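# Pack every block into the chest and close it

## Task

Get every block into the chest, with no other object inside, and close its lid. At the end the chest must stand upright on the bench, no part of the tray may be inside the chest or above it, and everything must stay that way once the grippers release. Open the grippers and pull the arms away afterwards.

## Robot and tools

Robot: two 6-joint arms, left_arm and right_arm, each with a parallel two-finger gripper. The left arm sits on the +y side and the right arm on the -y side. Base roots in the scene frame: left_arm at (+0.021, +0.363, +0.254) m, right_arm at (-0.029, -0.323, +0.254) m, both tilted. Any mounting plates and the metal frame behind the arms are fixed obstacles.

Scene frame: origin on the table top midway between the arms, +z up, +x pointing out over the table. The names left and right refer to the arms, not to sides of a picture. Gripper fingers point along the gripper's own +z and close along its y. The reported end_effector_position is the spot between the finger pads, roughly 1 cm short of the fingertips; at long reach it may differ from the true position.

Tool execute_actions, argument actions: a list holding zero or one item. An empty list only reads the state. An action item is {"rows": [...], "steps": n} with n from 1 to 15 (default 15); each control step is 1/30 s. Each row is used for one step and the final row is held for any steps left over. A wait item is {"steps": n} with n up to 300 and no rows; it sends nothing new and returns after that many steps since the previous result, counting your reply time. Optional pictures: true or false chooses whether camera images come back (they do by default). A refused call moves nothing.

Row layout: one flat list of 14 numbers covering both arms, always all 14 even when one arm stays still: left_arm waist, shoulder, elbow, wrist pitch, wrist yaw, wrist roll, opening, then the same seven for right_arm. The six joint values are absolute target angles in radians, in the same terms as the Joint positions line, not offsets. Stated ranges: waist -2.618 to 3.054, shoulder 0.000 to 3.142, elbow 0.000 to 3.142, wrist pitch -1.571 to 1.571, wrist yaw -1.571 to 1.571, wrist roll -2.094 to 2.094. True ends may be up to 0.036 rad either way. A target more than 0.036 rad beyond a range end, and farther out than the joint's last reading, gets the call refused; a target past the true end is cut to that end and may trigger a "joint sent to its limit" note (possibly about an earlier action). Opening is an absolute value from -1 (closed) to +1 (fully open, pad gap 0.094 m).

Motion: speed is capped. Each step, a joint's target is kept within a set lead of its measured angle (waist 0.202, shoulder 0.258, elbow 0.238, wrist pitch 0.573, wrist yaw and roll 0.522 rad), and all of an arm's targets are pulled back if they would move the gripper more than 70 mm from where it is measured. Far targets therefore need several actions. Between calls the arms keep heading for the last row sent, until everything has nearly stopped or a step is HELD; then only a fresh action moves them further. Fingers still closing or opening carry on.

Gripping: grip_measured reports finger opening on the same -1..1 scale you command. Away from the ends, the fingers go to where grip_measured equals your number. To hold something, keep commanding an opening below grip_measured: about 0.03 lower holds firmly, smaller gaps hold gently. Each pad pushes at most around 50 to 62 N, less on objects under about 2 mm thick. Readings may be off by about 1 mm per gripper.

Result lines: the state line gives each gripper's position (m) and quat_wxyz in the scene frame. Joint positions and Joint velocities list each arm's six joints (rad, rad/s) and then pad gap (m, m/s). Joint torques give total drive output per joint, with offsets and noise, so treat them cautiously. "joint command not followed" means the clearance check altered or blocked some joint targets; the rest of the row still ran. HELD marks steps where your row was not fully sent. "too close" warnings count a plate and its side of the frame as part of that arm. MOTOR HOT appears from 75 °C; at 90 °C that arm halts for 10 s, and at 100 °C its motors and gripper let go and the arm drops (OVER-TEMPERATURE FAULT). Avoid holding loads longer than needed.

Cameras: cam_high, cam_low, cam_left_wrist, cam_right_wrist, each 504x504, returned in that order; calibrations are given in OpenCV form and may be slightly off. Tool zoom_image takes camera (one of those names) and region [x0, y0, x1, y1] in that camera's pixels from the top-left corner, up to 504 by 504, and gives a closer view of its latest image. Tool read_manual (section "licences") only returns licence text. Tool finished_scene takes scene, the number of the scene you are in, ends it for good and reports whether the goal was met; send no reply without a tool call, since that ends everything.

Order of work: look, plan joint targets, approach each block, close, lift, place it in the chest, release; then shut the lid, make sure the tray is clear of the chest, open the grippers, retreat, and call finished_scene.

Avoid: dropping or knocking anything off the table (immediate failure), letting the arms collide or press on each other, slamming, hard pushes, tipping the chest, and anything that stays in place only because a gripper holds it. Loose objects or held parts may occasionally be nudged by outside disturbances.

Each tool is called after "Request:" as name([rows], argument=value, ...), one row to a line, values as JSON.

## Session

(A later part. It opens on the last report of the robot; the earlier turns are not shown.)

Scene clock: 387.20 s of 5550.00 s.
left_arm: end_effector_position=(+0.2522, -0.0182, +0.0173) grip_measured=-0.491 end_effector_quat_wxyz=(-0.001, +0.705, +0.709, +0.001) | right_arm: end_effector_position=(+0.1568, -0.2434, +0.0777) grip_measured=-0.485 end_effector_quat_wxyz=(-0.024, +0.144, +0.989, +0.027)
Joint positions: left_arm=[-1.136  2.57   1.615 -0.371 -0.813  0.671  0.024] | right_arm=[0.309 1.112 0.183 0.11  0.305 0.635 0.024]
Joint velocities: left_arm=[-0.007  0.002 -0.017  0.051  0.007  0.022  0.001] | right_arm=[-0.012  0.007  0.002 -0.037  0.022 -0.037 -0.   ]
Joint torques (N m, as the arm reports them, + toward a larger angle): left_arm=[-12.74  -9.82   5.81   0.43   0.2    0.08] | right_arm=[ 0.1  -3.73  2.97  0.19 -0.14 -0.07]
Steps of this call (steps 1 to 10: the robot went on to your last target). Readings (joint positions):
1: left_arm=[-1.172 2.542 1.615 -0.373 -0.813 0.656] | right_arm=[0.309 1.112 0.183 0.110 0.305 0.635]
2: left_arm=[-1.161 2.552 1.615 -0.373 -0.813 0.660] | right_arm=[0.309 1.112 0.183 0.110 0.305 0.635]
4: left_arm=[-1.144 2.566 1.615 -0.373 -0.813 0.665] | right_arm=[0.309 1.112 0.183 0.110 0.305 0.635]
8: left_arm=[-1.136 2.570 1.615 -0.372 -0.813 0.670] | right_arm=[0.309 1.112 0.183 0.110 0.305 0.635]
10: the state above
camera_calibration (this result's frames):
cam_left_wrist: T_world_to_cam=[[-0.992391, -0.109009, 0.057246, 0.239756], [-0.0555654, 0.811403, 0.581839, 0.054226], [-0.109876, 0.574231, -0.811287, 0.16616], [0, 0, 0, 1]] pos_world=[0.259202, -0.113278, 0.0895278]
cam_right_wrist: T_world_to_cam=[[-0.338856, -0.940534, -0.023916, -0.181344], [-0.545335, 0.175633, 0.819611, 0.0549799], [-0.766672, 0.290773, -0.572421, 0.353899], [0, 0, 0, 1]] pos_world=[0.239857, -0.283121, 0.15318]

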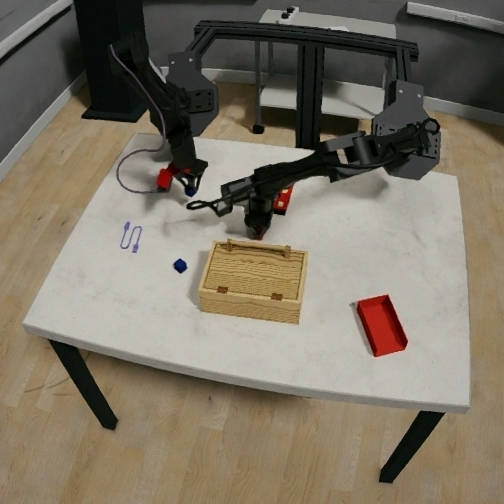

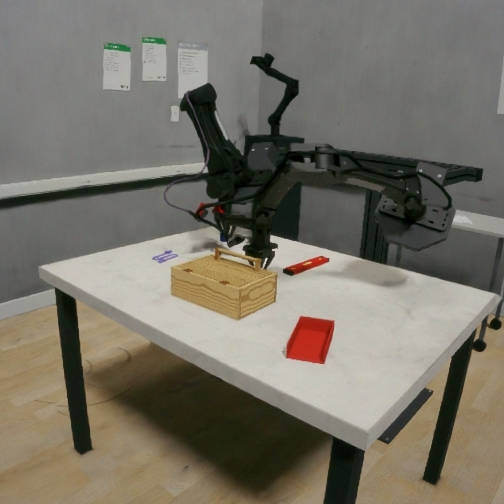

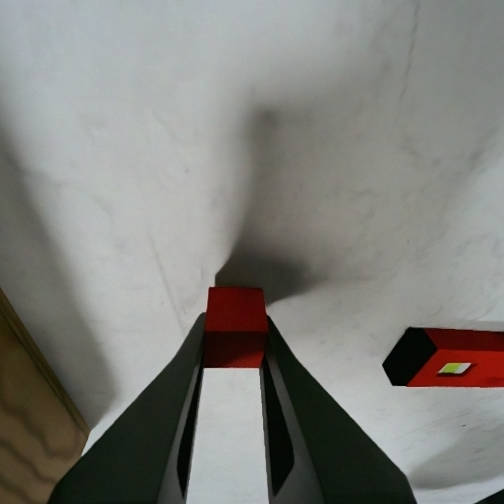

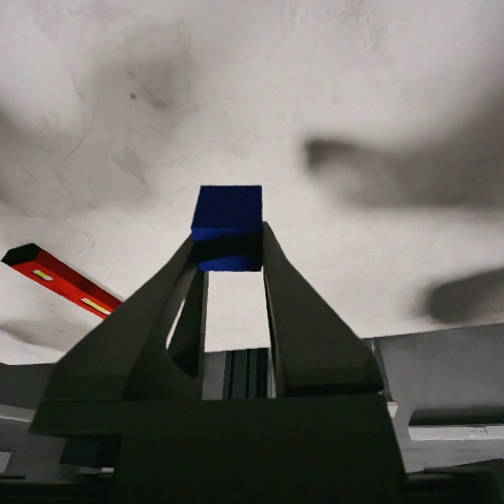

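Request:
execute_actions([
  {"rows":[[-1.155,2.572,1.64,-0.36,-0.8,0.68,-0.5,0.3,1.1,0.2,0.1,0.3,0.63,-0.515],[-1.155,2.572,1.64,-0.36,-0.8,0.68,-0.46,0.3,1.1,0.2,0.1,0.3,0.63,-0.515],[-1.155,2.572,1.64,-0.36,-0.8,0.68,-0.35,0.3,1.1,0.2,0.1,0.3,0.63,-0.515],[-1.155,2.572,1.64,-0.36,-0.8,0.68,-0.15,0.3,1.1,0.2,0.1,0.3,0.63,-0.515],[-1.16,2.56,1.63,-0.37,-0.81,0.68,0.05,0.3,1.1,0.2,0.1,0.3,0.63,-0.515],[-1.17,2.54,1.62,-0.4,-0.82,0.66,0.1,0.3,1.1,0.2,0.1,0.3,0.63,-0.515],[-1.18,2.53,1.61,-0.43,-0.825,0.64,0.1,0.3,1.1,0.2,0.1,0.3,0.63,-0.515],[-1.195,2.515,1.6,-0.46,-0.83,0.62,0.1,0.3,1.1,0.2,0.1,0.3,0.63,-0.515],[-1.21,2.5,1.6,-0.49,-0.83,0.6,0.1,0.3,1.1,0.2,0.1,0.3,0.63,-0.515],[-1.225,2.485,1.6,-0.52,-0.83,0.58,0.1,0.3,1.1,0.2,0.1,0.3,0.63,-0.515],[-1.24,2.47,1.59,-0.54,-0.83,0.57,0.1,0.3,1.1,0.2,0.1,0.3,0.63,-0.515],[-1.255,2.45,1.57,-0.54,-0.82,0.57,0.1,0.3,1.1,0.2,0.1,0.3,0.63,-0.515],[-1.26,2.41,1.53,-0.5,-0.79,0.59,0.1,0.3,1.1,0.2,0.1,0.3,0.63,-0.515],[-1.26,2.36,1.48,-0.45,-0.75,0.62,0.1,0.3,1.1,0.2,0.1,0.3,0.63,-0.515],[-1.26,2.3,1.42,-0.39,-0.71,0.66,0.1,0.3,1.1,0.2,0.1,0.3,0.63,-0.515]]},
], pictures=false)

Request:
execute_actions([
  {"rows":[[-1.26,2.24,1.36,-0.33,-0.67,0.7,0.1,0.3,1.1,0.2,0.1,0.3,0.63,-0.515],[-1.255,2.18,1.3,-0.27,-0.63,0.74,0.1,0.3,1.1,0.2,0.1,0.3,0.63,-0.515],[-1.25,2.12,1.24,-0.2,-0.59,0.78,0.1,0.3,1.1,0.2,0.1,0.3,0.63,-0.515],[-1.24,2.06,1.18,-0.13,-0.55,0.82,0.1,0.3,1.1,0.2,0.1,0.3,0.63,-0.515],[-1.23,2.0,1.12,-0.06,-0.51,0.86,0.1,0.3,1.1,0.2,0.1,0.3,0.63,-0.515],[-1.22,1.94,1.06,0.01,-0.47,0.9,0.1,0.3,1.1,0.2,0.1,0.3,0.63,-0.515],[-1.21,1.89,1.01,0.07,-0.43,0.93,0.1,0.3,1.1,0.2,0.1,0.3,0.63,-0.515],[-1.2,1.85,0.98,0.11,-0.4,0.95,0.1,0.3,1.1,0.2,0.1,0.3,0.63,-0.515],[-1.2,1.84,0.98,0.11,-0.4,0.95,0.1,0.3,1.1,0.2,0.1,0.3,0.63,-0.515],[-1.2,1.84,0.98,0.11,-0.39,0.96,0.1,0.3,1.1,0.2,0.1,0.3,0.63,-0.515],[-1.19,1.84,1.02,0.09,-0.38,0.97,0.1,0.3,1.1,0.2,0.1,0.3,0.63,-0.515],[-1.175,1.84,1.06,0.06,-0.37,0.98,0.1,0.3,1.1,0.2,0.1,0.3,0.63,-0.515],[-1.155,1.84,1.1,0.03,-0.355,0.99,0.1,0.3,1.1,0.2,0.1,0.3,0.63,-0.515],[-1.135,1.85,1.14,0,-0.34,1.0,0.1,0.3,1.1,0.2,0.1,0.3,0.63,-0.515],[-1.115,1.86,1.18,-0.04,-0.33,1.02,0.1,0.3,1.1,0.2,0.1,0.3,0.63,-0.515]]},
], pictures=false)

Request:
execute_actions([
  {"rows":[[-1.095,1.87,1.21,-0.07,-0.315,1.03,0.2,0.3,1.1,0.2,0.1,0.3,0.63,-0.515],[-1.075,1.88,1.24,-0.1,-0.3,1.04,0.3,0.3,1.1,0.2,0.1,0.3,0.63,-0.515],[-1.055,1.885,1.26,-0.12,-0.29,1.055,0.3,0.3,1.1,0.2,0.1,0.3,0.63,-0.515],[-1.038,1.89,1.274,-0.13,-0.29,1.055,0.3,0.3,1.1,0.2,0.1,0.3,0.63,-0.515]]},
])

Scene clock: 429.97 s of 5550.00 s.
left_arm: end_effector_position=(+0.2499, -0.0187, +0.0751) grip_measured=+0.098 end_effector_quat_wxyz=(+0.016, +0.715, +0.699, -0.022) | right_arm: end_effector_position=(+0.1568, -0.2434, +0.0777) grip_measured=-0.485 end_effector_quat_wxyz=(-0.024, +0.144, +0.989, +0.027)
Joint positions: left_arm=[-1.223  2.424  1.521 -0.452 -0.792  0.618  0.052] | right_arm=[0.309 1.112 0.183 0.11  0.305 0.635 0.024]
Joint velocities: left_arm=[-0.413 -1.311 -1.346  0.447  0.535  0.212  0.   ] | right_arm=[-0.002 -0.017 -0.002  0.037 -0.007  0.11  -0.   ]
Joint torques (N m, as the arm reports them, + toward a larger angle): left_arm=[-11.18 -13.24   2.61   0.29   0.04   0.08] | right_arm=[ 0.01 -3.61  2.88  0.2  -0.11 -0.06]
Steps of this call (steps 1 to 30: the robot went on to your last target; steps 31 to 100: nothing new was sent; then 38.93 s passed at rest; steps 101 to 115: all 15 steps of this action). Readings (joint positions):
101: left_arm=[-1.136 2.570 1.615 -0.371 -0.813 0.673] | right_arm=[0.309 1.112 0.183 0.110 0.305 0.635]
102: left_arm=[-1.136 2.570 1.615 -0.371 -0.813 0.673] | right_arm=[0.309 1.112 0.183 0.110 0.305 0.635]
104: left_arm=[-1.136 2.570 1.615 -0.371 -0.813 0.673] | right_arm=[0.309 1.112 0.183 0.110 0.305 0.635]
108: left_arm=[-1.139 2.566 1.615 -0.392 -0.816 0.660] | right_arm=[0.309 1.112 0.183 0.110 0.305 0.635]
115: the state above

Scene clock: 430.47 s of 5550.00 s.
left_arm: end_effector_position=(+0.3358, -0.0011, +0.1787) grip_measured=+0.098 end_effector_quat_wxyz=(+0.226, +0.663, +0.689, -0.187) | right_arm: end_effector_position=(+0.1567, -0.2433, +0.0777) grip_measured=-0.485 end_effector_quat_wxyz=(-0.024, +0.144, +0.989, +0.027)
Joint positions: left_arm=[-1.151  1.85   1.08  -0.016 -0.415  0.95   0.052] | right_arm=[0.309 1.112 0.183 0.11  0.305 0.635 0.024]
Joint velocities: left_arm=[ 0.422  0.1    0.862 -0.33   0.491  0.447 -0.001] | right_arm=[ 0.017 -0.012  0.002 -0.051  0.007  0.051  0.   ]
Joint torques (N m, as the arm reports them, + toward a larger angle): left_arm=[-6.45 -7.11  9.34  1.33  0.42  0.02] | right_arm=[ 0.1  -3.71  2.97  0.2  -0.11 -0.05]
Steps of this call (steps 1 to 15: all 15 steps of this action). Readings (joint positions):
1: left_arm=[-1.235 2.373 1.469 -0.431 -0.770 0.632] | right_arm=[0.309 1.112 0.183 0.110 0.305 0.635]
2: left_arm=[-1.243 2.316 1.411 -0.404 -0.744 0.651] | right_arm=[0.309 1.112 0.183 0.110 0.305 0.635]
4: left_arm=[-1.246 2.191 1.293 -0.329 -0.685 0.701] | right_arm=[0.309 1.112 0.183 0.110 0.305 0.635]
8: left_arm=[-1.216 1.943 1.072 -0.122 -0.556 0.823] | right_arm=[0.309 1.112 0.183 0.110 0.305 0.635]
15: the state above

Scene clock: 430.97 s of 5550.00 s.
left_arm: end_effector_position=(+0.4013, +0.0096, +0.1596) grip_measured=+0.298 end_effector_quat_wxyz=(+0.231, +0.657, +0.694, -0.184) | right_arm: end_effector_position=(+0.1567, -0.2433, +0.0777) grip_measured=-0.485 end_effector_quat_wxyz=(-0.024, +0.144, +0.989, +0.027)
Joint positions: left_arm=[-1.013  1.879  1.256 -0.11  -0.321  1.044  0.061] | right_arm=[0.309 1.112 0.183 0.11  0.305 0.635 0.024]
Joint velocities: left_arm=[-0.007  0.007 -0.002  0.037  0.022  0.095 -0.001] | right_arm=[-0.002 -0.007 -0.012  0.022 -0.007 -0.051  0.   ]
Joint torques (N m, as the arm reports them, + toward a larger angle): left_arm=[-9.84 -7.91  6.79  0.88  0.6   0.05] | right_arm=[ 0.03 -3.86  2.94  0.23 -0.1  -0.07]
Steps of this call (steps 1 to 15: all 15 steps of this action). Readings (joint positions):
1: left_arm=[-1.134 1.855 1.112 -0.028 -0.399 0.965] | right_arm=[0.309 1.112 0.183 0.110 0.305 0.635]
2: left_arm=[-1.114 1.860 1.147 -0.040 -0.382 0.978] | right_arm=[0.309 1.112 0.183 0.110 0.305 0.635]
4: left_arm=[-1.070 1.870 1.211 -0.059 -0.356 1.003] | right_arm=[0.309 1.112 0.183 0.110 0.305 0.635]
8: left_arm=[-1.014 1.871 1.256 -0.069 -0.339 1.028] | right_arm=[0.309 1.112 0.183 0.110 0.305 0.635]
15: the state above
camera_calibration (this result's frames):
cam_left_wrist: T_world_to_cam=[[-0.990718, -0.122741, 0.0584127, 0.381912], [-0.121887, 0.992381, 0.0179771, 0.0720415], [-0.0601742, 0.0106905, -0.998131, 0.297239], [0, 0, 0, 1]] pos_world=[0.405034, -0.0277942, 0.27308]
cam_right_wrist: T_world_to_cam=[[-0.338865, -0.940523, -0.0242096, -0.181265], [-0.545228, 0.175342, 0.819745, 0.0548544], [-0.766744, 0.290983, -0.572217, 0.353912], [0, 0, 0, 1]] pos_world=[0.239844, -0.283084, 0.15316]

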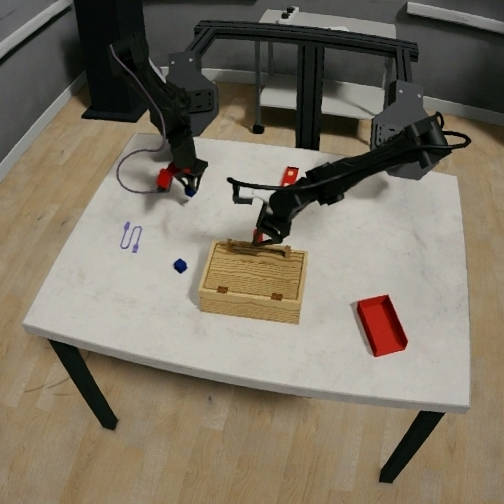

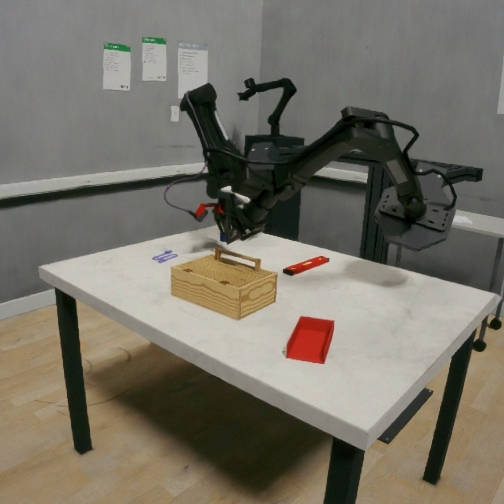

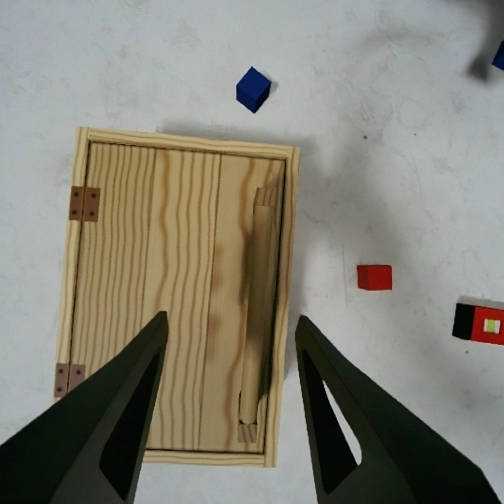

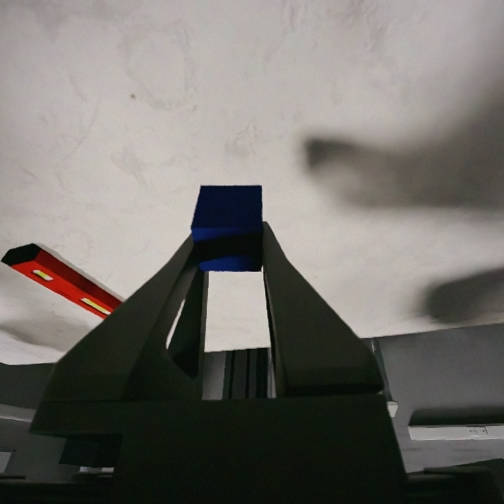

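Request:
execute_actions([
  {"rows":[[-1.02,1.895,1.225,-0.1,-0.28,1.06,0.3,0.3,1.1,0.2,0.1,0.3,0.63,-0.515],[-1.013,1.905,1.215,-0.085,-0.274,1.065,0.3,0.3,1.1,0.2,0.1,0.3,0.63,-0.515],[-1.005,1.915,1.21,-0.07,-0.267,1.07,0.3,0.3,1.1,0.2,0.1,0.3,0.63,-0.515],[-0.997,1.925,1.205,-0.055,-0.26,1.075,0.3,0.3,1.1,0.2,0.1,0.3,0.63,-0.515],[-0.989,1.934,1.2,-0.04,-0.252,1.08,0.3,0.3,1.1,0.2,0.1,0.3,0.63,-0.515],[-0.981,1.943,1.197,-0.025,-0.244,1.087,0.3,0.3,1.1,0.2,0.1,0.3,0.63,-0.515],[-0.973,1.952,1.194,-0.01,-0.236,1.094,0.3,0.3,1.1,0.2,0.1,0.3,0.63,-0.515],[-0.965,1.96,1.192,0.005,-0.228,1.1,0.3,0.3,1.1,0.2,0.1,0.3,0.63,-0.515],[-0.957,1.968,1.19,0.02,-0.22,1.107,0.3,0.3,1.1,0.2,0.1,0.3,0.63,-0.515],[-0.949,1.976,1.19,0.035,-0.212,1.114,0.3,0.3,1.1,0.2,0.1,0.3,0.63,-0.515],[-0.941,1.984,1.19,0.05,-0.205,1.12,0.3,0.3,1.1,0.2,0.1,0.3,0.63,-0.515],[-0.933,1.992,1.19,0.057,-0.203,1.12,0.3,0.3,1.1,0.2,0.1,0.3,0.63,-0.515],[-0.925,2.0,1.19,0.057,-0.203,1.12,0.3,0.3,1.1,0.2,0.1,0.3,0.63,-0.515]]},
], pictures=false)

Request:
execute_actions([
  {"steps":10},
])

Scene clock: 450.90 s of 5550.00 s.
left_arm: end_effector_position=(+0.3773, +0.0151, +0.0963) grip_measured=+0.298 end_effector_quat_wxyz=(+0.206, +0.668, +0.688, -0.196) | right_arm: end_effector_position=(+0.1566, -0.2434, +0.0777) grip_measured=-0.485 end_effector_quat_wxyz=(-0.024, +0.144, +0.989, +0.027)
Joint positions: left_arm=[-0.917  1.994  1.208  0.008 -0.243  1.104  0.061] | right_arm=[0.309 1.112 0.183 0.109 0.305 0.635 0.024]
Joint velocities: left_arm=[ 0.139  0.1   -0.017  0.125  0.037  0.139 -0.001] | right_arm=[ 0.002  0.002 -0.002 -0.022  0.022 -0.022  0.   ]
Joint torques (N m, as the arm reports them, + toward a larger angle): left_arm=[-9.17 -9.31  2.8   1.16  0.69  0.06] | right_arm=[ 0.15 -3.89  2.98  0.22 -0.11 -0.04]
Steps of this call (steps 1 to 15: the robot went on to your last target; steps 16 to 90: nothing new was sent; then 16.43 s passed at rest; steps 91 to 105: all 15 steps of this action). Readings (joint positions):
91: left_arm=[-1.013 1.879 1.256 -0.118 -0.314 1.049] | right_arm=[0.309 1.112 0.183 0.109 0.305 0.635]
92: left_arm=[-1.012 1.880 1.253 -0.113 -0.311 1.051] | right_arm=[0.309 1.112 0.183 0.109 0.305 0.635]
94: left_arm=[-1.007 1.886 1.244 -0.096 -0.302 1.056] | right_arm=[0.309 1.112 0.183 0.109 0.305 0.635]
98: left_arm=[-0.978 1.926 1.225 -0.053 -0.278 1.073] | right_arm=[0.309 1.112 0.183 0.109 0.305 0.635]
105: the state above

Scene clock: 451.23 s of 5550.00 s.
left_arm: end_effector_position=(+0.3825, +0.0131, +0.0960) grip_measured=+0.298 end_effector_quat_wxyz=(+0.218, +0.664, +0.688, -0.195) | right_arm: end_effector_position=(+0.1566, -0.2434, +0.0777) grip_measured=-0.485 end_effector_quat_wxyz=(-0.024, +0.144, +0.989, +0.027)
Joint positions: left_arm=[-0.911  1.997  1.208  0.037 -0.231  1.112  0.061] | right_arm=[0.309 1.112 0.183 0.109 0.305 0.635 0.024]
Joint velocities: left_arm=[-0.007  0.002 -0.002  0.007  0.007 -0.037 -0.001] | right_arm=[-0.017  0.017 -0.002 -0.022  0.007 -0.007  0.001]
Joint torques (N m, as the arm reports them, + toward a larger angle): left_arm=[-8.97 -9.01  2.77  1.04  0.66  0.06] | right_arm=[ 0.04 -3.79  2.99  0.2  -0.12 -0.07]
Steps of this call (steps 1 to 10: the robot went on to your last target). Readings (joint positions):
1: left_arm=[-0.913 1.997 1.208 0.012 -0.241 1.106] | right_arm=[0.309 1.112 0.183 0.109 0.305 0.635]
2: left_arm=[-0.911 1.997 1.208 0.015 -0.240 1.107] | right_arm=[0.309 1.112 0.183 0.109 0.305 0.635]
4: left_arm=[-0.911 1.997 1.208 0.024 -0.237 1.109] | right_arm=[0.309 1.112 0.183 0.109 0.305 0.635]
8: left_arm=[-0.911 1.997 1.208 0.035 -0.232 1.111] | right_arm=[0.309 1.112 0.183 0.109 0.305 0.635]
10: the state above
camera_calibration (this result's frames):
cam_left_wrist: T_world_to_cam=[[-0.991643, -0.0955787, 0.086655, 0.364688], [-0.0937759, 0.995288, 0.0246508, 0.0559902], [-0.0886028, 0.0163186, -0.995933, 0.243224], [0, 0, 0, 1]] pos_world=[0.388441, -0.0248391, 0.209252]
cam_right_wrist: T_world_to_cam=[[-0.338742, -0.940574, -0.0239851, -0.181372], [-0.544978, 0.175363, 0.819906, 0.0547648], [-0.766976, 0.290808, -0.571995, 0.353833], [0, 0, 0, 1]] pos_world=[0.239788, -0.283095, 0.153138]

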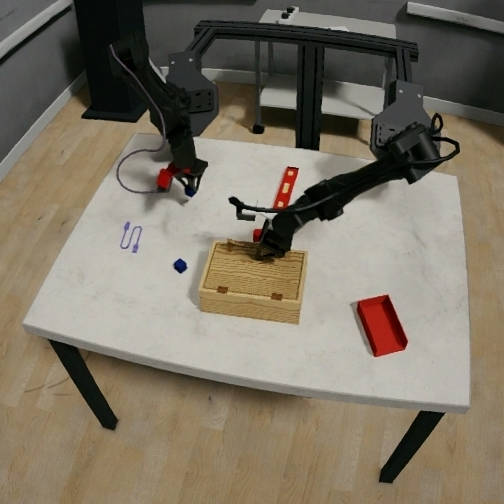

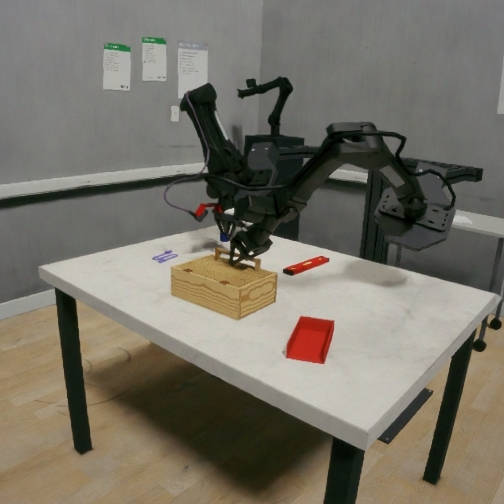

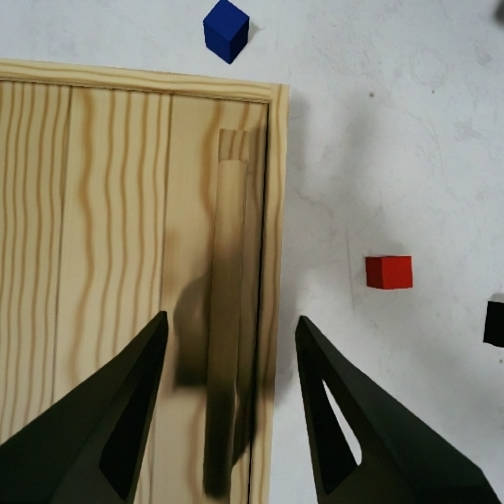

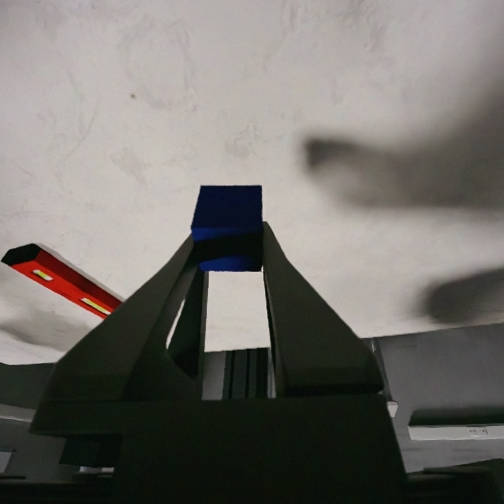

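Request:
execute_actions([
  {"rows":[[-0.925,2.0,1.2,0.075,-0.203,1.13,0.1,0.3,1.1,0.2,0.1,0.3,0.63,-0.515],[-0.925,2.0,1.21,0.075,-0.203,1.13,-0.1,0.3,1.1,0.2,0.1,0.3,0.63,-0.515],[-0.925,2.0,1.22,0.075,-0.203,1.13,-0.3,0.3,1.1,0.2,0.1,0.3,0.63,-0.515],[-0.925,1.99,1.23,0.075,-0.203,1.13,-0.45,0.3,1.1,0.2,0.1,0.3,0.63,-0.515],[-0.925,1.99,1.23,0.075,-0.203,1.13,-0.55,0.3,1.1,0.2,0.1,0.3,0.63,-0.515],[-0.925,1.99,1.23,0.075,-0.203,1.13,-0.63,0.3,1.1,0.2,0.1,0.3,0.63,-0.515],[-0.925,1.99,1.23,0.075,-0.203,1.13,-0.68,0.3,1.1,0.2,0.1,0.3,0.63,-0.515],[-0.93,1.98,1.23,0.075,-0.203,1.13,-0.72,0.3,1.1,0.2,0.1,0.3,0.63,-0.515],[-0.93,1.98,1.23,0.075,-0.203,1.13,-0.75,0.3,1.1,0.2,0.1,0.3,0.63,-0.515],[-0.93,1.98,1.23,0.075,-0.203,1.13,-0.78,0.3,1.1,0.2,0.1,0.3,0.63,-0.515],[-0.935,1.975,1.235,0.065,-0.215,1.13,-0.8,0.3,1.1,0.2,0.1,0.3,0.63,-0.515]],"steps":13},
], pictures=false)

Request:
execute_actions([
  {"rows":[[-0.943,1.965,1.238,0.05,-0.228,1.12,-0.8,0.3,1.1,0.2,0.1,0.3,0.63,-0.515],[-0.951,1.955,1.241,0.038,-0.234,1.114,-0.8,0.3,1.1,0.2,0.1,0.3,0.63,-0.515],[-0.959,1.945,1.244,0.026,-0.24,1.108,-0.8,0.3,1.1,0.2,0.1,0.3,0.63,-0.515],[-0.967,1.935,1.247,0.014,-0.246,1.102,-0.8,0.3,1.1,0.2,0.1,0.3,0.63,-0.515],[-0.975,1.925,1.25,0.002,-0.252,1.096,-0.8,0.3,1.1,0.2,0.1,0.3,0.63,-0.515],[-0.983,1.915,1.254,-0.01,-0.258,1.09,-0.8,0.3,1.1,0.2,0.1,0.3,0.63,-0.515],[-0.991,1.906,1.258,-0.022,-0.264,1.085,-0.8,0.3,1.1,0.2,0.1,0.3,0.63,-0.515],[-0.999,1.897,1.262,-0.034,-0.27,1.08,-0.8,0.3,1.1,0.2,0.1,0.3,0.63,-0.515],[-1.007,1.888,1.267,-0.046,-0.276,1.076,-0.8,0.3,1.1,0.2,0.1,0.3,0.63,-0.515],[-1.015,1.879,1.273,-0.058,-0.282,1.072,-0.8,0.3,1.1,0.2,0.1,0.3,0.63,-0.515],[-1.023,1.87,1.28,-0.07,-0.288,1.068,-0.8,0.3,1.1,0.2,0.1,0.3,0.63,-0.515],[-1.031,1.861,1.287,-0.082,-0.293,1.064,-0.8,0.3,1.1,0.2,0.1,0.3,0.63,-0.515],[-1.039,1.852,1.295,-0.095,-0.298,1.061,-0.8,0.3,1.1,0.2,0.1,0.3,0.63,-0.515],[-1.046,1.844,1.304,-0.108,-0.302,1.058,-0.8,0.3,1.1,0.2,0.1,0.3,0.63,-0.515],[-1.052,1.836,1.315,-0.122,-0.305,1.056,-0.8,0.3,1.1,0.2,0.1,0.3,0.63,-0.515]]},
], pictures=false)

Request:
execute_actions([
  {"rows":[[-1.056,1.83,1.328,-0.14,-0.305,1.056,-0.8,0.3,1.1,0.2,0.1,0.3,0.63,-0.515],[-1.059,1.826,1.342,-0.158,-0.305,1.056,-0.8,0.3,1.1,0.2,0.1,0.3,0.63,-0.515],[-1.06,1.824,1.357,-0.176,-0.305,1.056,-0.8,0.3,1.1,0.2,0.1,0.3,0.63,-0.515],[-1.06,1.824,1.372,-0.194,-0.305,1.056,-0.8,0.3,1.1,0.2,0.1,0.3,0.63,-0.515],[-1.06,1.824,1.388,-0.212,-0.305,1.056,-0.8,0.3,1.1,0.2,0.1,0.3,0.63,-0.515],[-1.06,1.826,1.404,-0.23,-0.305,1.056,-0.8,0.3,1.1,0.2,0.1,0.3,0.63,-0.515],[-1.06,1.83,1.42,-0.248,-0.305,1.056,-0.8,0.3,1.1,0.2,0.1,0.3,0.63,-0.515],[-1.06,1.835,1.436,-0.266,-0.305,1.056,-0.8,0.3,1.1,0.2,0.1,0.3,0.63,-0.515],[-1.06,1.84,1.452,-0.284,-0.305,1.056,-0.8,0.3,1.1,0.2,0.1,0.3,0.63,-0.515],[-1.06,1.845,1.468,-0.302,-0.305,1.056,-0.8,0.3,1.1,0.2,0.1,0.3,0.63,-0.515],[-1.06,1.85,1.484,-0.32,-0.305,1.056,-0.8,0.3,1.1,0.2,0.1,0.3,0.63,-0.515],[-1.06,1.855,1.5,-0.338,-0.305,1.056,-0.8,0.3,1.1,0.2,0.1,0.3,0.63,-0.515],[-1.058,1.86,1.516,-0.356,-0.305,1.056,-0.8,0.3,1.1,0.2,0.1,0.3,0.63,-0.515],[-1.056,1.865,1.533,-0.372,-0.305,1.056,-0.8,0.3,1.1,0.2,0.1,0.3,0.63,-0.515],[-1.054,1.87,1.55,-0.387,-0.305,1.056,-0.8,0.3,1.1,0.2,0.1,0.3,0.63,-0.515]]},
], pictures=false)

Request:
execute_actions([
  {"steps":8},
])

Scene clock: 485.60 s of 5550.00 s.
left_arm: end_effector_position=(+0.3872, +0.0112, +0.0976) grip_measured=-0.787 end_effector_quat_wxyz=(+0.228, +0.663, +0.687, -0.192) | right_arm: end_effector_position=(+0.1566, -0.2434, +0.0777) grip_measured=-0.485 end_effector_quat_wxyz=(-0.024, +0.144, +0.989, +0.027)
Joint positions: left_arm=[-0.911  1.997  1.208  0.059 -0.23   1.122  0.01 ] | right_arm=[0.309 1.112 0.183 0.109 0.305 0.635 0.024]
Joint velocities: left_arm=[ 0.002 -0.017 -0.007 -0.037  0.022  0.007  0.   ] | right_arm=[-0.002 -0.017 -0.012 -0.051 -0.022  0.007  0.001]
Joint torques (N m, as the arm reports them, + toward a larger angle): left_arm=[ -9.81 -11.32   6.7    0.96   0.51   0.08] | right_arm=[ 0.06 -3.78  2.98  0.19 -0.13 -0.07]
Steps of this call (steps 1 to 30: the robot went on to your last target; steps 31 to 100: nothing new was sent; then 30.60 s passed at rest; steps 101 to 113: all 13 steps of this action). Readings (joint positions):
101: left_arm=[-0.911 1.997 1.208 0.042 -0.229 1.115] | right_arm=[0.309 1.112 0.183 0.109 0.305 0.635]
102: left_arm=[-0.911 1.997 1.208 0.045 -0.229 1.116] | right_arm=[0.309 1.112 0.183 0.109 0.305 0.635]
104: left_arm=[-0.911 1.997 1.208 0.050 -0.229 1.119] | right_arm=[0.309 1.112 0.183 0.109 0.305 0.635]
108: left_arm=[-0.911 1.997 1.208 0.056 -0.229 1.121] | right_arm=[0.309 1.112 0.183 0.109 0.305 0.635]
113: the state above

Scene clock: 486.10 s of 5550.00 s.
left_arm: end_effector_position=(+0.4044, +0.0112, +0.1504) grip_measured=-0.788 end_effector_quat_wxyz=(+0.233, +0.659, +0.692, -0.180) | right_arm: end_effector_position=(+0.1566, -0.2434, +0.0777) grip_measured=-0.485 end_effector_quat_wxyz=(-0.024, +0.144, +0.989, +0.027)
Joint positions: left_arm=[-0.993  1.894  1.256 -0.088 -0.311  1.067  0.01 ] | right_arm=[0.309 1.112 0.183 0.109 0.305 0.635 0.024]
Joint velocities: left_arm=[-0.217 -0.237  0.261 -0.447 -0.227 -0.125 -0.   ] | right_arm=[-0.007  0.002  0.002  0.007  0.066 -0.022  0.   ]
Joint torques (N m, as the arm reports them, + toward a larger angle): left_arm=[-11.76 -12.86   8.91   1.22   0.69   0.06] | right_arm=[ 0.07 -3.85  2.98  0.22 -0.11 -0.04]
Steps of this call (steps 1 to 15: all 15 steps of this action). Readings (joint positions):
1: left_arm=[-0.911 1.997 1.208 0.059 -0.230 1.122] | right_arm=[0.309 1.112 0.183 0.109 0.305 0.635]
2: left_arm=[-0.912 1.997 1.208 0.059 -0.232 1.122] | right_arm=[0.309 1.112 0.183 0.109 0.305 0.635]
4: left_arm=[-0.917 1.991 1.208 0.052 -0.240 1.118] | right_arm=[0.309 1.112 0.183 0.109 0.305 0.635]
8: left_arm=[-0.941 1.955 1.209 0.007 -0.263 1.099] | right_arm=[0.309 1.112 0.183 0.109 0.305 0.635]
15: the state above

Scene clock: 486.60 s of 5550.00 s.
left_arm: end_effector_position=(+0.4468, +0.0139, +0.1949) grip_measured=-0.789 end_effector_quat_wxyz=(+0.231, +0.660, +0.691, -0.181) | right_arm: end_effector_position=(+0.1566, -0.2434, +0.0777) grip_measured=-0.485 end_effector_quat_wxyz=(-0.024, +0.144, +0.989, +0.027)
Joint positions: left_arm=[-1.017  1.867  1.474 -0.343 -0.328  1.051  0.01 ] | right_arm=[0.309 1.112 0.183 0.109 0.305 0.635 0.024]
Joint velocities: left_arm=[-0.007  0.042  0.491 -0.564  0.022 -0.022 -0.   ] | right_arm=[-0.007 -0.022  0.002 -0.051 -0.066 -0.022  0.   ]
Joint torques (N m, as the arm reports them, + toward a larger angle): left_arm=[-11.03  -9.29   9.8    1.33   0.64   0.06] | right_arm=[ 0.08 -4.02  3.03  0.22 -0.14 -0.06]
Steps of this call (steps 1 to 15: all 15 steps of this action). Readings (joint positions):
1: left_arm=[-0.999 1.886 1.266 -0.102 -0.315 1.064] | right_arm=[0.309 1.112 0.183 0.109 0.305 0.635]
2: left_arm=[-1.005 1.878 1.277 -0.118 -0.319 1.061] | right_arm=[0.309 1.112 0.183 0.109 0.305 0.635]
4: left_arm=[-1.014 1.869 1.304 -0.150 -0.323 1.058] | right_arm=[0.309 1.112 0.183 0.109 0.305 0.635]
8: left_arm=[-1.017 1.865 1.366 -0.217 -0.326 1.056] | right_arm=[0.309 1.112 0.183 0.109 0.305 0.635]
15: the state above

Scene clock: 486.87 s of 5550.00 s.
left_arm: end_effector_position=(+0.4496, +0.0159, +0.1982) grip_measured=-0.789 end_effector_quat_wxyz=(+0.224, +0.664, +0.689, -0.182) | right_arm: end_effector_position=(+0.1566, -0.2434, +0.0777) grip_measured=-0.485 end_effector_quat_wxyz=(-0.024, +0.144, +0.989, +0.027)
Joint positions: left_arm=[-1.017  1.869  1.506 -0.388 -0.329  1.05   0.01 ] | right_arm=[0.309 1.112 0.183 0.109 0.305 0.635 0.024]
Joint velocities: left_arm=[-0.012  0.012  0.017 -0.125  0.037 -0.081 -0.   ] | right_arm=[-0.002 -0.002  0.007 -0.022 -0.051 -0.022 -0.   ]
Joint torques (N m, as the arm reports them, + toward a larger angle): left_arm=[-11.15  -9.25   9.69   1.03   0.61   0.05] | right_arm=[ 0.1  -3.99  2.93  0.17 -0.13 -0.08]
Steps of this call (steps 1 to 8: the robot went on to your last target). Readings (joint positions):
1: left_arm=[-1.017 1.868 1.488 -0.357 -0.329 1.051] | right_arm=[0.309 1.112 0.183 0.109 0.305 0.635]
2: left_arm=[-1.017 1.869 1.497 -0.365 -0.329 1.051] | right_arm=[0.309 1.112 0.183 0.109 0.305 0.635]
4: left_arm=[-1.017 1.869 1.505 -0.377 -0.329 1.051] | right_arm=[0.309 1.112 0.183 0.109 0.305 0.635]
8: the state above
camera_calibration (this result's frames):
cam_left_wrist: T_world_to_cam=[[-0.992609, -0.105837, 0.059377, 0.428698], [-0.104097, 0.994063, 0.0316795, 0.060242], [-0.0623773, 0.0252644, -0.997733, 0.339304], [0, 0, 0, 1]] pos_world=[0.452966, -0.0230846, 0.311172]
cam_right_wrist: T_world_to_cam=[[-0.338742, -0.940574, -0.0239851, -0.181372], [-0.544978, 0.175363, 0.819906, 0.0547648], [-0.766976, 0.290808, -0.571995, 0.353833], [0, 0, 0, 1]] pos_world=[0.239788, -0.283095, 0.153138]

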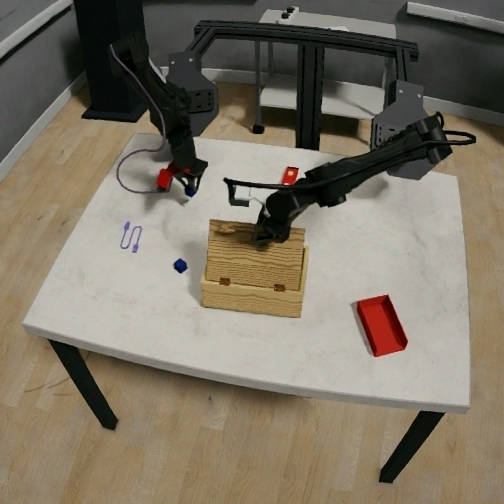

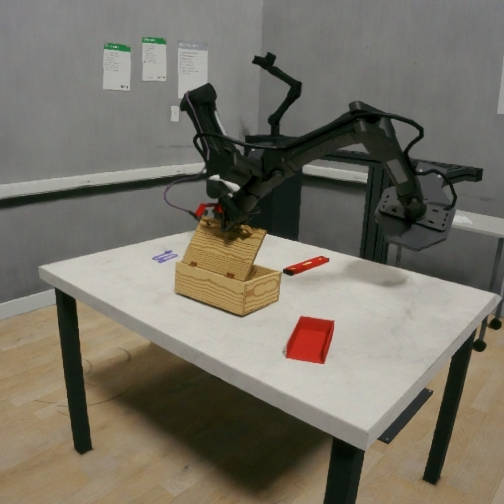

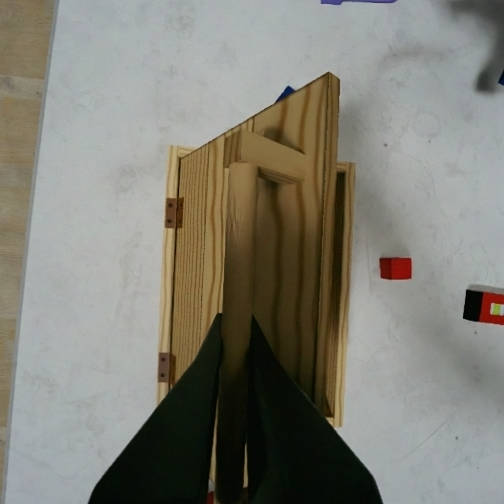

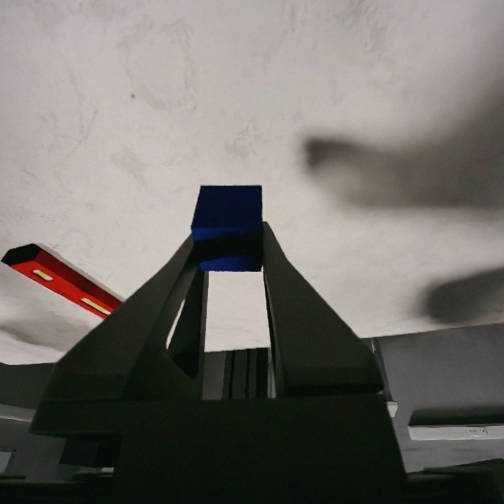

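Request:
execute_actions([
  {"rows":[[-1.05,1.872,1.565,-0.402,-0.3,1.06,-0.805,0.3,1.1,0.2,0.1,0.3,0.63,-0.515],[-1.047,1.875,1.582,-0.415,-0.297,1.062,-0.805,0.3,1.1,0.2,0.1,0.3,0.63,-0.515],[-1.044,1.879,1.599,-0.428,-0.294,1.064,-0.805,0.3,1.1,0.2,0.1,0.3,0.63,-0.515],[-1.042,1.883,1.616,-0.44,-0.291,1.066,-0.805,0.3,1.1,0.2,0.1,0.3,0.63,-0.515],[-1.04,1.888,1.633,-0.452,-0.288,1.068,-0.805,0.3,1.1,0.2,0.1,0.3,0.63,-0.515],[-1.038,1.893,1.65,-0.464,-0.285,1.07,-0.805,0.3,1.1,0.2,0.1,0.3,0.63,-0.515],[-1.036,1.899,1.668,-0.476,-0.282,1.072,-0.805,0.3,1.1,0.2,0.1,0.3,0.63,-0.515],[-1.033,1.905,1.686,-0.488,-0.279,1.074,-0.805,0.3,1.1,0.2,0.1,0.3,0.63,-0.515],[-1.03,1.911,1.704,-0.499,-0.276,1.076,-0.805,0.3,1.1,0.2,0.1,0.3,0.63,-0.515],[-1.027,1.917,1.722,-0.51,-0.273,1.078,-0.805,0.3,1.1,0.2,0.1,0.3,0.63,-0.515],[-1.024,1.924,1.74,-0.521,-0.27,1.08,-0.805,0.3,1.1,0.2,0.1,0.3,0.63,-0.515],[-1.021,1.931,1.757,-0.531,-0.268,1.083,-0.805,0.3,1.1,0.2,0.1,0.3,0.63,-0.515],[-1.018,1.938,1.774,-0.541,-0.266,1.086,-0.805,0.3,1.1,0.2,0.1,0.3,0.63,-0.515],[-1.015,1.944,1.791,-0.551,-0.264,1.088,-0.805,0.3,1.1,0.2,0.1,0.3,0.63,-0.515],[-1.012,1.95,1.808,-0.56,-0.262,1.09,-0.805,0.3,1.1,0.2,0.1,0.3,0.63,-0.515]]},
], pictures=false)

Request:
execute_actions([
  {"steps":10},
])

Scene clock: 503.77 s of 5550.00 s.
left_arm: end_effector_position=(+0.4795, +0.0123, +0.2030) grip_measured=-0.793 end_effector_quat_wxyz=(+0.212, +0.671, +0.686, -0.186) | right_arm: end_effector_position=(+0.1566, -0.2434, +0.0777) grip_measured=-0.485 end_effector_quat_wxyz=(-0.024, +0.144, +0.989, +0.027)
Joint positions: left_arm=[-0.995  1.951  1.728 -0.554 -0.311  1.066  0.01 ] | right_arm=[0.309 1.112 0.183 0.109 0.305 0.635 0.024]
Joint velocities: left_arm=[ 0.115  0.188  0.491 -0.286  0.051  0.095 -0.   ] | right_arm=[ 0.002 -0.022  0.002 -0.051 -0.11   0.051 -0.001]
Joint torques (N m, as the arm reports them, + toward a larger angle): left_arm=[-10.43 -11.16  10.37   1.26   0.82   0.14] | right_arm=[ 0.01 -3.76  3.01  0.2  -0.15 -0.09]
Steps of this call (steps 1 to 30: the robot went on to your last target; steps 31 to 100: nothing new was sent; then 13.07 s passed at rest; steps 101 to 115: all 15 steps of this action). Readings (joint positions):
101: left_arm=[-1.017 1.870 1.508 -0.393 -0.329 1.050] | right_arm=[0.309 1.112 0.183 0.109 0.305 0.635]
102: left_arm=[-1.017 1.872 1.515 -0.401 -0.329 1.050] | right_arm=[0.309 1.112 0.183 0.109 0.305 0.635]
104: left_arm=[-1.017 1.882 1.540 -0.423 -0.329 1.051] | right_arm=[0.309 1.112 0.183 0.109 0.305 0.635]
108: left_arm=[-1.016 1.905 1.605 -0.476 -0.326 1.054] | right_arm=[0.309 1.112 0.183 0.109 0.305 0.635]
115: the state above

Scene clock: 504.10 s of 5550.00 s.
left_arm: end_effector_position=(+0.4884, +0.0149, +0.2034) grip_measured=-0.793 end_effector_quat_wxyz=(+0.214, +0.670, +0.687, -0.183) | right_arm: end_effector_position=(+0.1566, -0.2434, +0.0777) grip_measured=-0.485 end_effector_quat_wxyz=(-0.024, +0.144, +0.989, +0.027)
Joint positions: left_arm=[-0.984  1.958  1.761 -0.57  -0.308  1.074  0.01 ] | right_arm=[0.309 1.112 0.183 0.109 0.305 0.635 0.024]
Joint velocities: left_arm=[ 0.007 -0.002  0.002  0.051 -0.007 -0.007 -0.001] | right_arm=[ 0.007 -0.002  0.002 -0.066  0.007 -0.081 -0.   ]
Joint torques (N m, as the arm reports them, + toward a larger angle): left_arm=[-10.71 -11.06  10.19   1.01   0.88   0.16] | right_arm=[ 0.03 -3.97  2.92  0.19 -0.12 -0.04]
Steps of this call (steps 1 to 10: the robot went on to your last target). Readings (joint positions):
1: left_arm=[-0.991 1.955 1.742 -0.560 -0.310 1.068] | right_arm=[0.309 1.112 0.183 0.109 0.305 0.635]
2: left_arm=[-0.988 1.958 1.751 -0.563 -0.309 1.069] | right_arm=[0.309 1.112 0.183 0.109 0.305 0.635]
4: left_arm=[-0.984 1.958 1.758 -0.567 -0.309 1.071] | right_arm=[0.309 1.112 0.183 0.109 0.305 0.635]
8: left_arm=[-0.984 1.958 1.761 -0.570 -0.308 1.074] | right_arm=[0.309 1.112 0.183 0.109 0.305 0.635]
10: the state above
camera_calibration (this result's frames):
cam_left_wrist: T_world_to_cam=[[-0.993307, -0.0921586, 0.0696306, 0.464846], [-0.0890638, 0.994948, 0.0463215, 0.0547374], [-0.0735477, 0.0398099, -0.996497, 0.351956], [0, 0, 0, 1]] pos_world=[0.492495, -0.0256327, 0.31582]
cam_right_wrist: T_world_to_cam=[[-0.338742, -0.940574, -0.0239851, -0.181372], [-0.544978, 0.175363, 0.819906, 0.0547648], [-0.766976, 0.290808, -0.571995, 0.353833], [0, 0, 0, 1]] pos_world=[0.239788, -0.283095, 0.153138]

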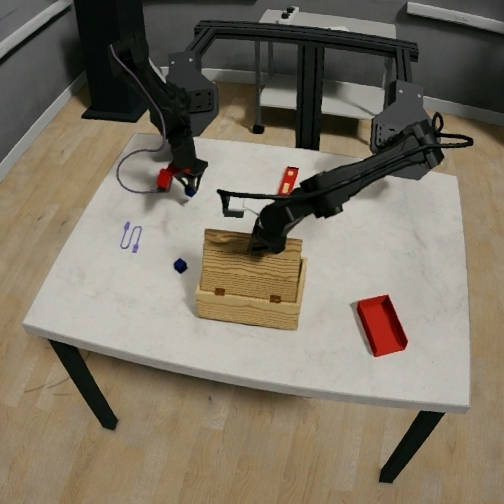

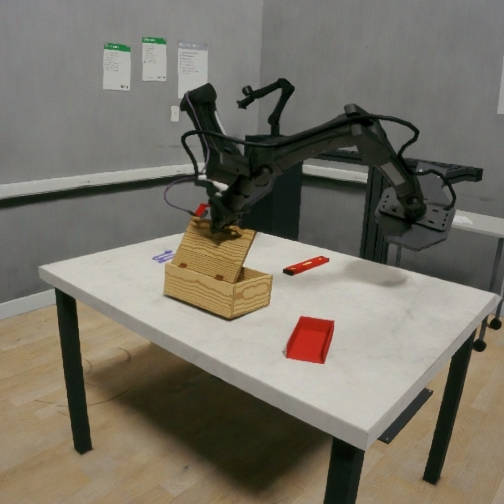

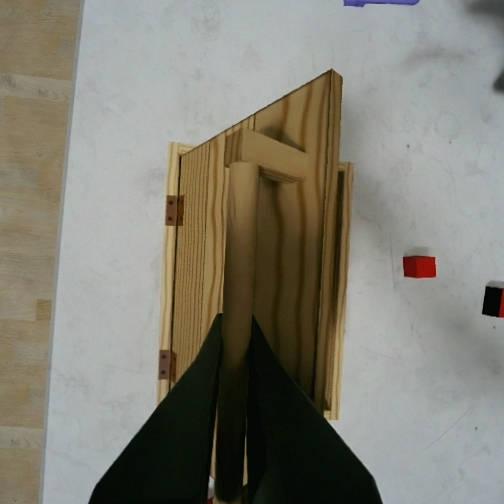

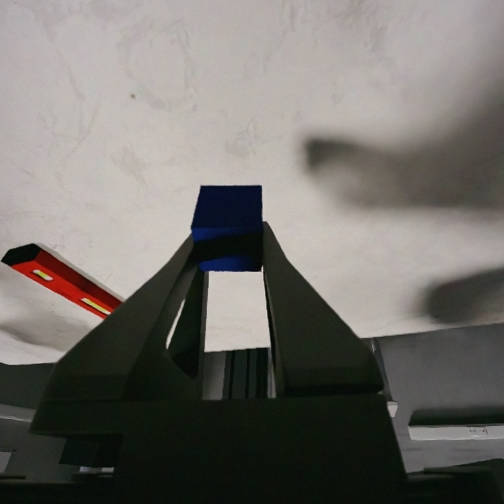

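Request:
execute_actions([
  {"rows":[[-1.012,1.95,1.808,-0.56,-0.262,1.09,-0.81,0.33,1.1,0.23,0.14,0.32,0.5,-0.515],[-1.012,1.95,1.808,-0.56,-0.262,1.09,-0.81,0.36,1.1,0.27,0.18,0.34,0.35,-0.515],[-1.012,1.95,1.808,-0.56,-0.262,1.09,-0.81,0.39,1.11,0.31,0.22,0.36,0.2,-0.515],[-1.012,1.95,1.808,-0.56,-0.262,1.09,-0.81,0.42,1.12,0.35,0.26,0.38,0.05,-0.515],[-1.012,1.95,1.808,-0.56,-0.262,1.09,-0.81,0.45,1.14,0.39,0.3,0.4,-0.1,-0.515],[-1.012,1.95,1.808,-0.56,-0.262,1.09,-0.81,0.48,1.16,0.43,0.34,0.42,-0.25,-0.515],[-1.012,1.95,1.808,-0.56,-0.262,1.09,-0.81,0.51,1.18,0.46,0.38,0.44,-0.4,-0.515],[-1.012,1.95,1.808,-0.56,-0.262,1.09,-0.81,0.54,1.2,0.49,0.41,0.45,-0.55,-0.515],[-1.012,1.95,1.808,-0.56,-0.262,1.09,-0.81,0.56,1.22,0.52,0.44,0.45,-0.7,-0.515],[-1.012,1.95,1.808,-0.56,-0.262,1.09,-0.81,0.58,1.23,0.54,0.455,0.45,-0.85,-0.515],[-1.012,1.95,1.808,-0.56,-0.262,1.09,-0.81,0.59,1.24,0.56,0.455,0.45,-1.0,-0.515],[-1.012,1.95,1.808,-0.56,-0.262,1.09,-0.81,0.59,1.25,0.58,0.455,0.45,-1.15,-0.515],[-1.012,1.95,1.808,-0.56,-0.262,1.09,-0.81,0.59,1.26,0.6,0.455,0.45,-1.3,-0.515],[-1.012,1.95,1.808,-0.56,-0.262,1.09,-0.81,0.59,1.28,0.62,0.455,0.45,-1.43,-0.515],[-1.012,1.95,1.808,-0.56,-0.262,1.09,-0.81,0.59,1.3,0.64,0.455,0.45,-1.43,-0.515]]},
], pictures=false)

Request:
execute_actions([
  {"rows":[[-1.012,1.95,1.808,-0.56,-0.262,1.09,-0.81,0.59,1.32,0.66,0.455,0.45,-1.43,-0.515],[-1.012,1.95,1.808,-0.56,-0.262,1.09,-0.81,0.59,1.34,0.68,0.455,0.45,-1.43,-0.515],[-1.012,1.95,1.808,-0.56,-0.262,1.09,-0.81,0.59,1.36,0.7,0.455,0.45,-1.43,-0.515],[-1.012,1.95,1.808,-0.56,-0.262,1.09,-0.81,0.59,1.38,0.72,0.455,0.45,-1.43,-0.515],[-1.012,1.95,1.808,-0.56,-0.262,1.09,-0.81,0.59,1.4,0.74,0.455,0.45,-1.43,-0.515],[-1.012,1.95,1.808,-0.56,-0.262,1.09,-0.81,0.59,1.415,0.76,0.455,0.45,-1.43,-0.515]]},
])

Scene clock: 546.27 s of 5550.00 s.
left_arm: end_effector_position=(+0.4883, +0.0149, +0.2035) grip_measured=-0.796 end_effector_quat_wxyz=(+0.214, +0.670, +0.687, -0.183) | right_arm: end_effector_position=(+0.3515, -0.1034, +0.1470) grip_measured=-0.485 end_effector_quat_wxyz=(+0.281, -0.371, +0.883, +0.066)
Joint positions: left_arm=[-0.984  1.958  1.761 -0.571 -0.307  1.074  0.01 ] | right_arm=[ 0.577  1.257  0.596  0.408  0.42  -0.544  0.024]
Joint velocities: left_arm=[-0.012 -0.012 -0.002  0.037  0.022  0.051 -0.001] | right_arm=[-0.007  0.388  0.598  0.432  0.139 -2.806 -0.001]
Joint torques (N m, as the arm reports them, + toward a larger angle): left_arm=[-10.74 -11.11  10.14   1.01   0.86   0.16] | right_arm=[ 3.77 -3.73  4.56  0.96 -0.05 -0.04]
Steps of this call (steps 1 to 30: the robot went on to your last target; steps 31 to 100: nothing new was sent; then 38.33 s passed at rest; steps 101 to 115: all 15 steps of this action). Readings (joint positions):
101: left_arm=[-0.984 1.958 1.761 -0.571 -0.308 1.074] | right_arm=[0.310 1.112 0.185 0.110 0.306 0.615]
102: left_arm=[-0.984 1.958 1.761 -0.571 -0.307 1.074] | right_arm=[0.318 1.112 0.194 0.110 0.311 0.569]
104: left_arm=[-0.984 1.958 1.761 -0.571 -0.307 1.074] | right_arm=[0.357 1.112 0.236 0.122 0.327 0.430]
108: left_arm=[-0.984 1.958 1.761 -0.571 -0.307 1.074] | right_arm=[0.452 1.148 0.375 0.220 0.371 0.128]
115: the state above

Scene clock: 546.77 s of 5550.00 s.
left_arm: end_effector_position=(+0.4883, +0.0149, +0.2035) grip_measured=-0.796 end_effector_quat_wxyz=(+0.214, +0.670, +0.687, -0.183) | right_arm: end_effector_position=(+0.3778, -0.0811, +0.1307) grip_measured=-0.485 end_effector_quat_wxyz=(-0.281, +0.695, -0.658, +0.069)
Joint positions: left_arm=[-0.984  1.958  1.761 -0.571 -0.307  1.074  0.01 ] | right_arm=[ 0.577  1.415  0.733  0.441  0.448 -1.387  0.024]
Joint velocities: left_arm=[-0.007 -0.022 -0.007 -0.022 -0.051 -0.066  0.   ] | right_arm=[-0.007 -0.022 -0.002 -0.081 -0.022 -0.3   -0.001]
Joint torques (N m, as the arm reports them, + toward a larger angle): left_arm=[-10.76 -11.06  10.17   1.     0.85   0.15] | right_arm=[ 4.73 -6.12  6.29  1.25 -0.1  -0.02]
Steps of this call (steps 1 to 15: all 15 steps of this action). Readings (joint positions):
1: left_arm=[-0.984 1.958 1.761 -0.571 -0.307 1.074] | right_arm=[0.577 1.273 0.617 0.420 0.426 -0.644]
2: left_arm=[-0.984 1.958 1.761 -0.571 -0.307 1.074] | right_arm=[0.577 1.291 0.636 0.429 0.431 -0.744]
4: left_arm=[-0.984 1.958 1.761 -0.571 -0.307 1.074] | right_arm=[0.577 1.333 0.672 0.438 0.437 -0.945]
8: left_arm=[-0.984 1.958 1.761 -0.571 -0.307 1.074] | right_arm=[0.577 1.407 0.729 0.440 0.443 -1.230]
15: the state above
camera_calibration (this result's frames):
cam_left_wrist: T_world_to_cam=[[-0.993317, -0.0916431, 0.070168, 0.464582], [-0.0885595, 0.995014, 0.0458695, 0.0546363], [-0.0740218, 0.0393489, -0.99648, 0.352218], [0, 0, 0, 1]] pos_world=[0.492387, -0.0256476, 0.315874]
cam_right_wrist: T_world_to_cam=[[0.872814, -0.0837891, 0.480808, -0.40677], [-0.332518, -0.823215, 0.460163, -0.0109187], [0.357251, -0.561513, -0.746374, 0.0355423], [0, 0, 0, 1]] pos_world=[0.338706, -0.0231138, 0.22713]

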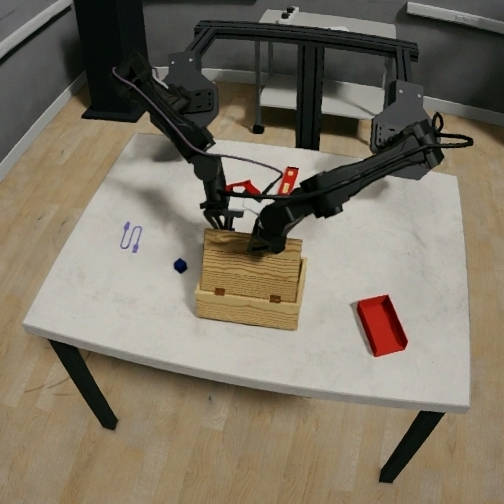

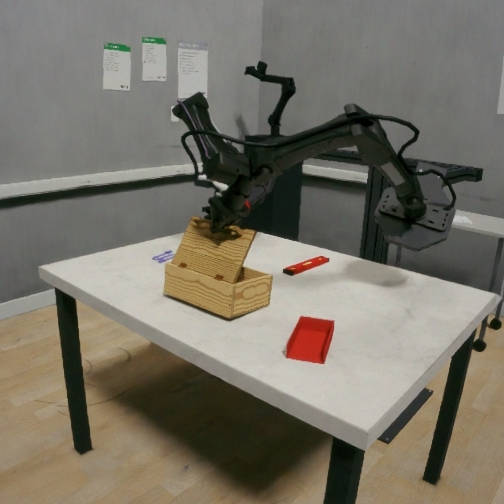

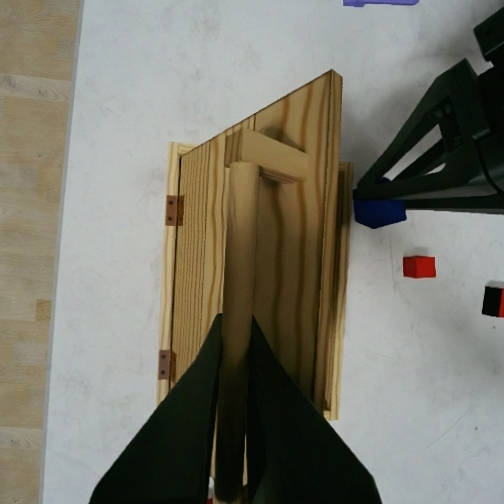

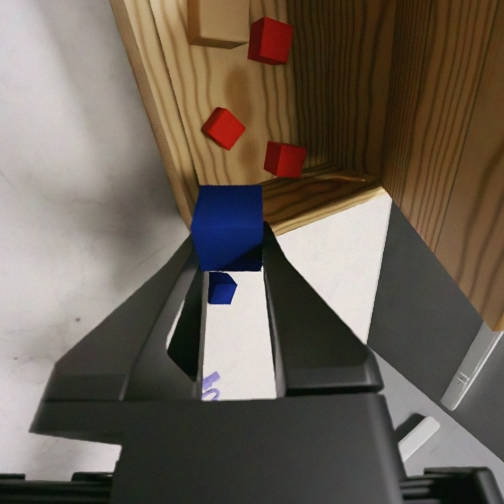

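Request:
zoom_image(camera="cam_right_wrist", region=[100, 0, 420, 250])

Region (100, 0, 420, 250) of cam_right_wrist's 504x504 image, scaled by 1.575, with more detail than that image has; it fills the top 394 rows of this view, and the rest is white.

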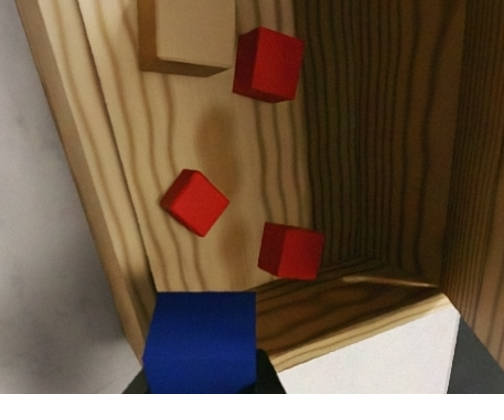

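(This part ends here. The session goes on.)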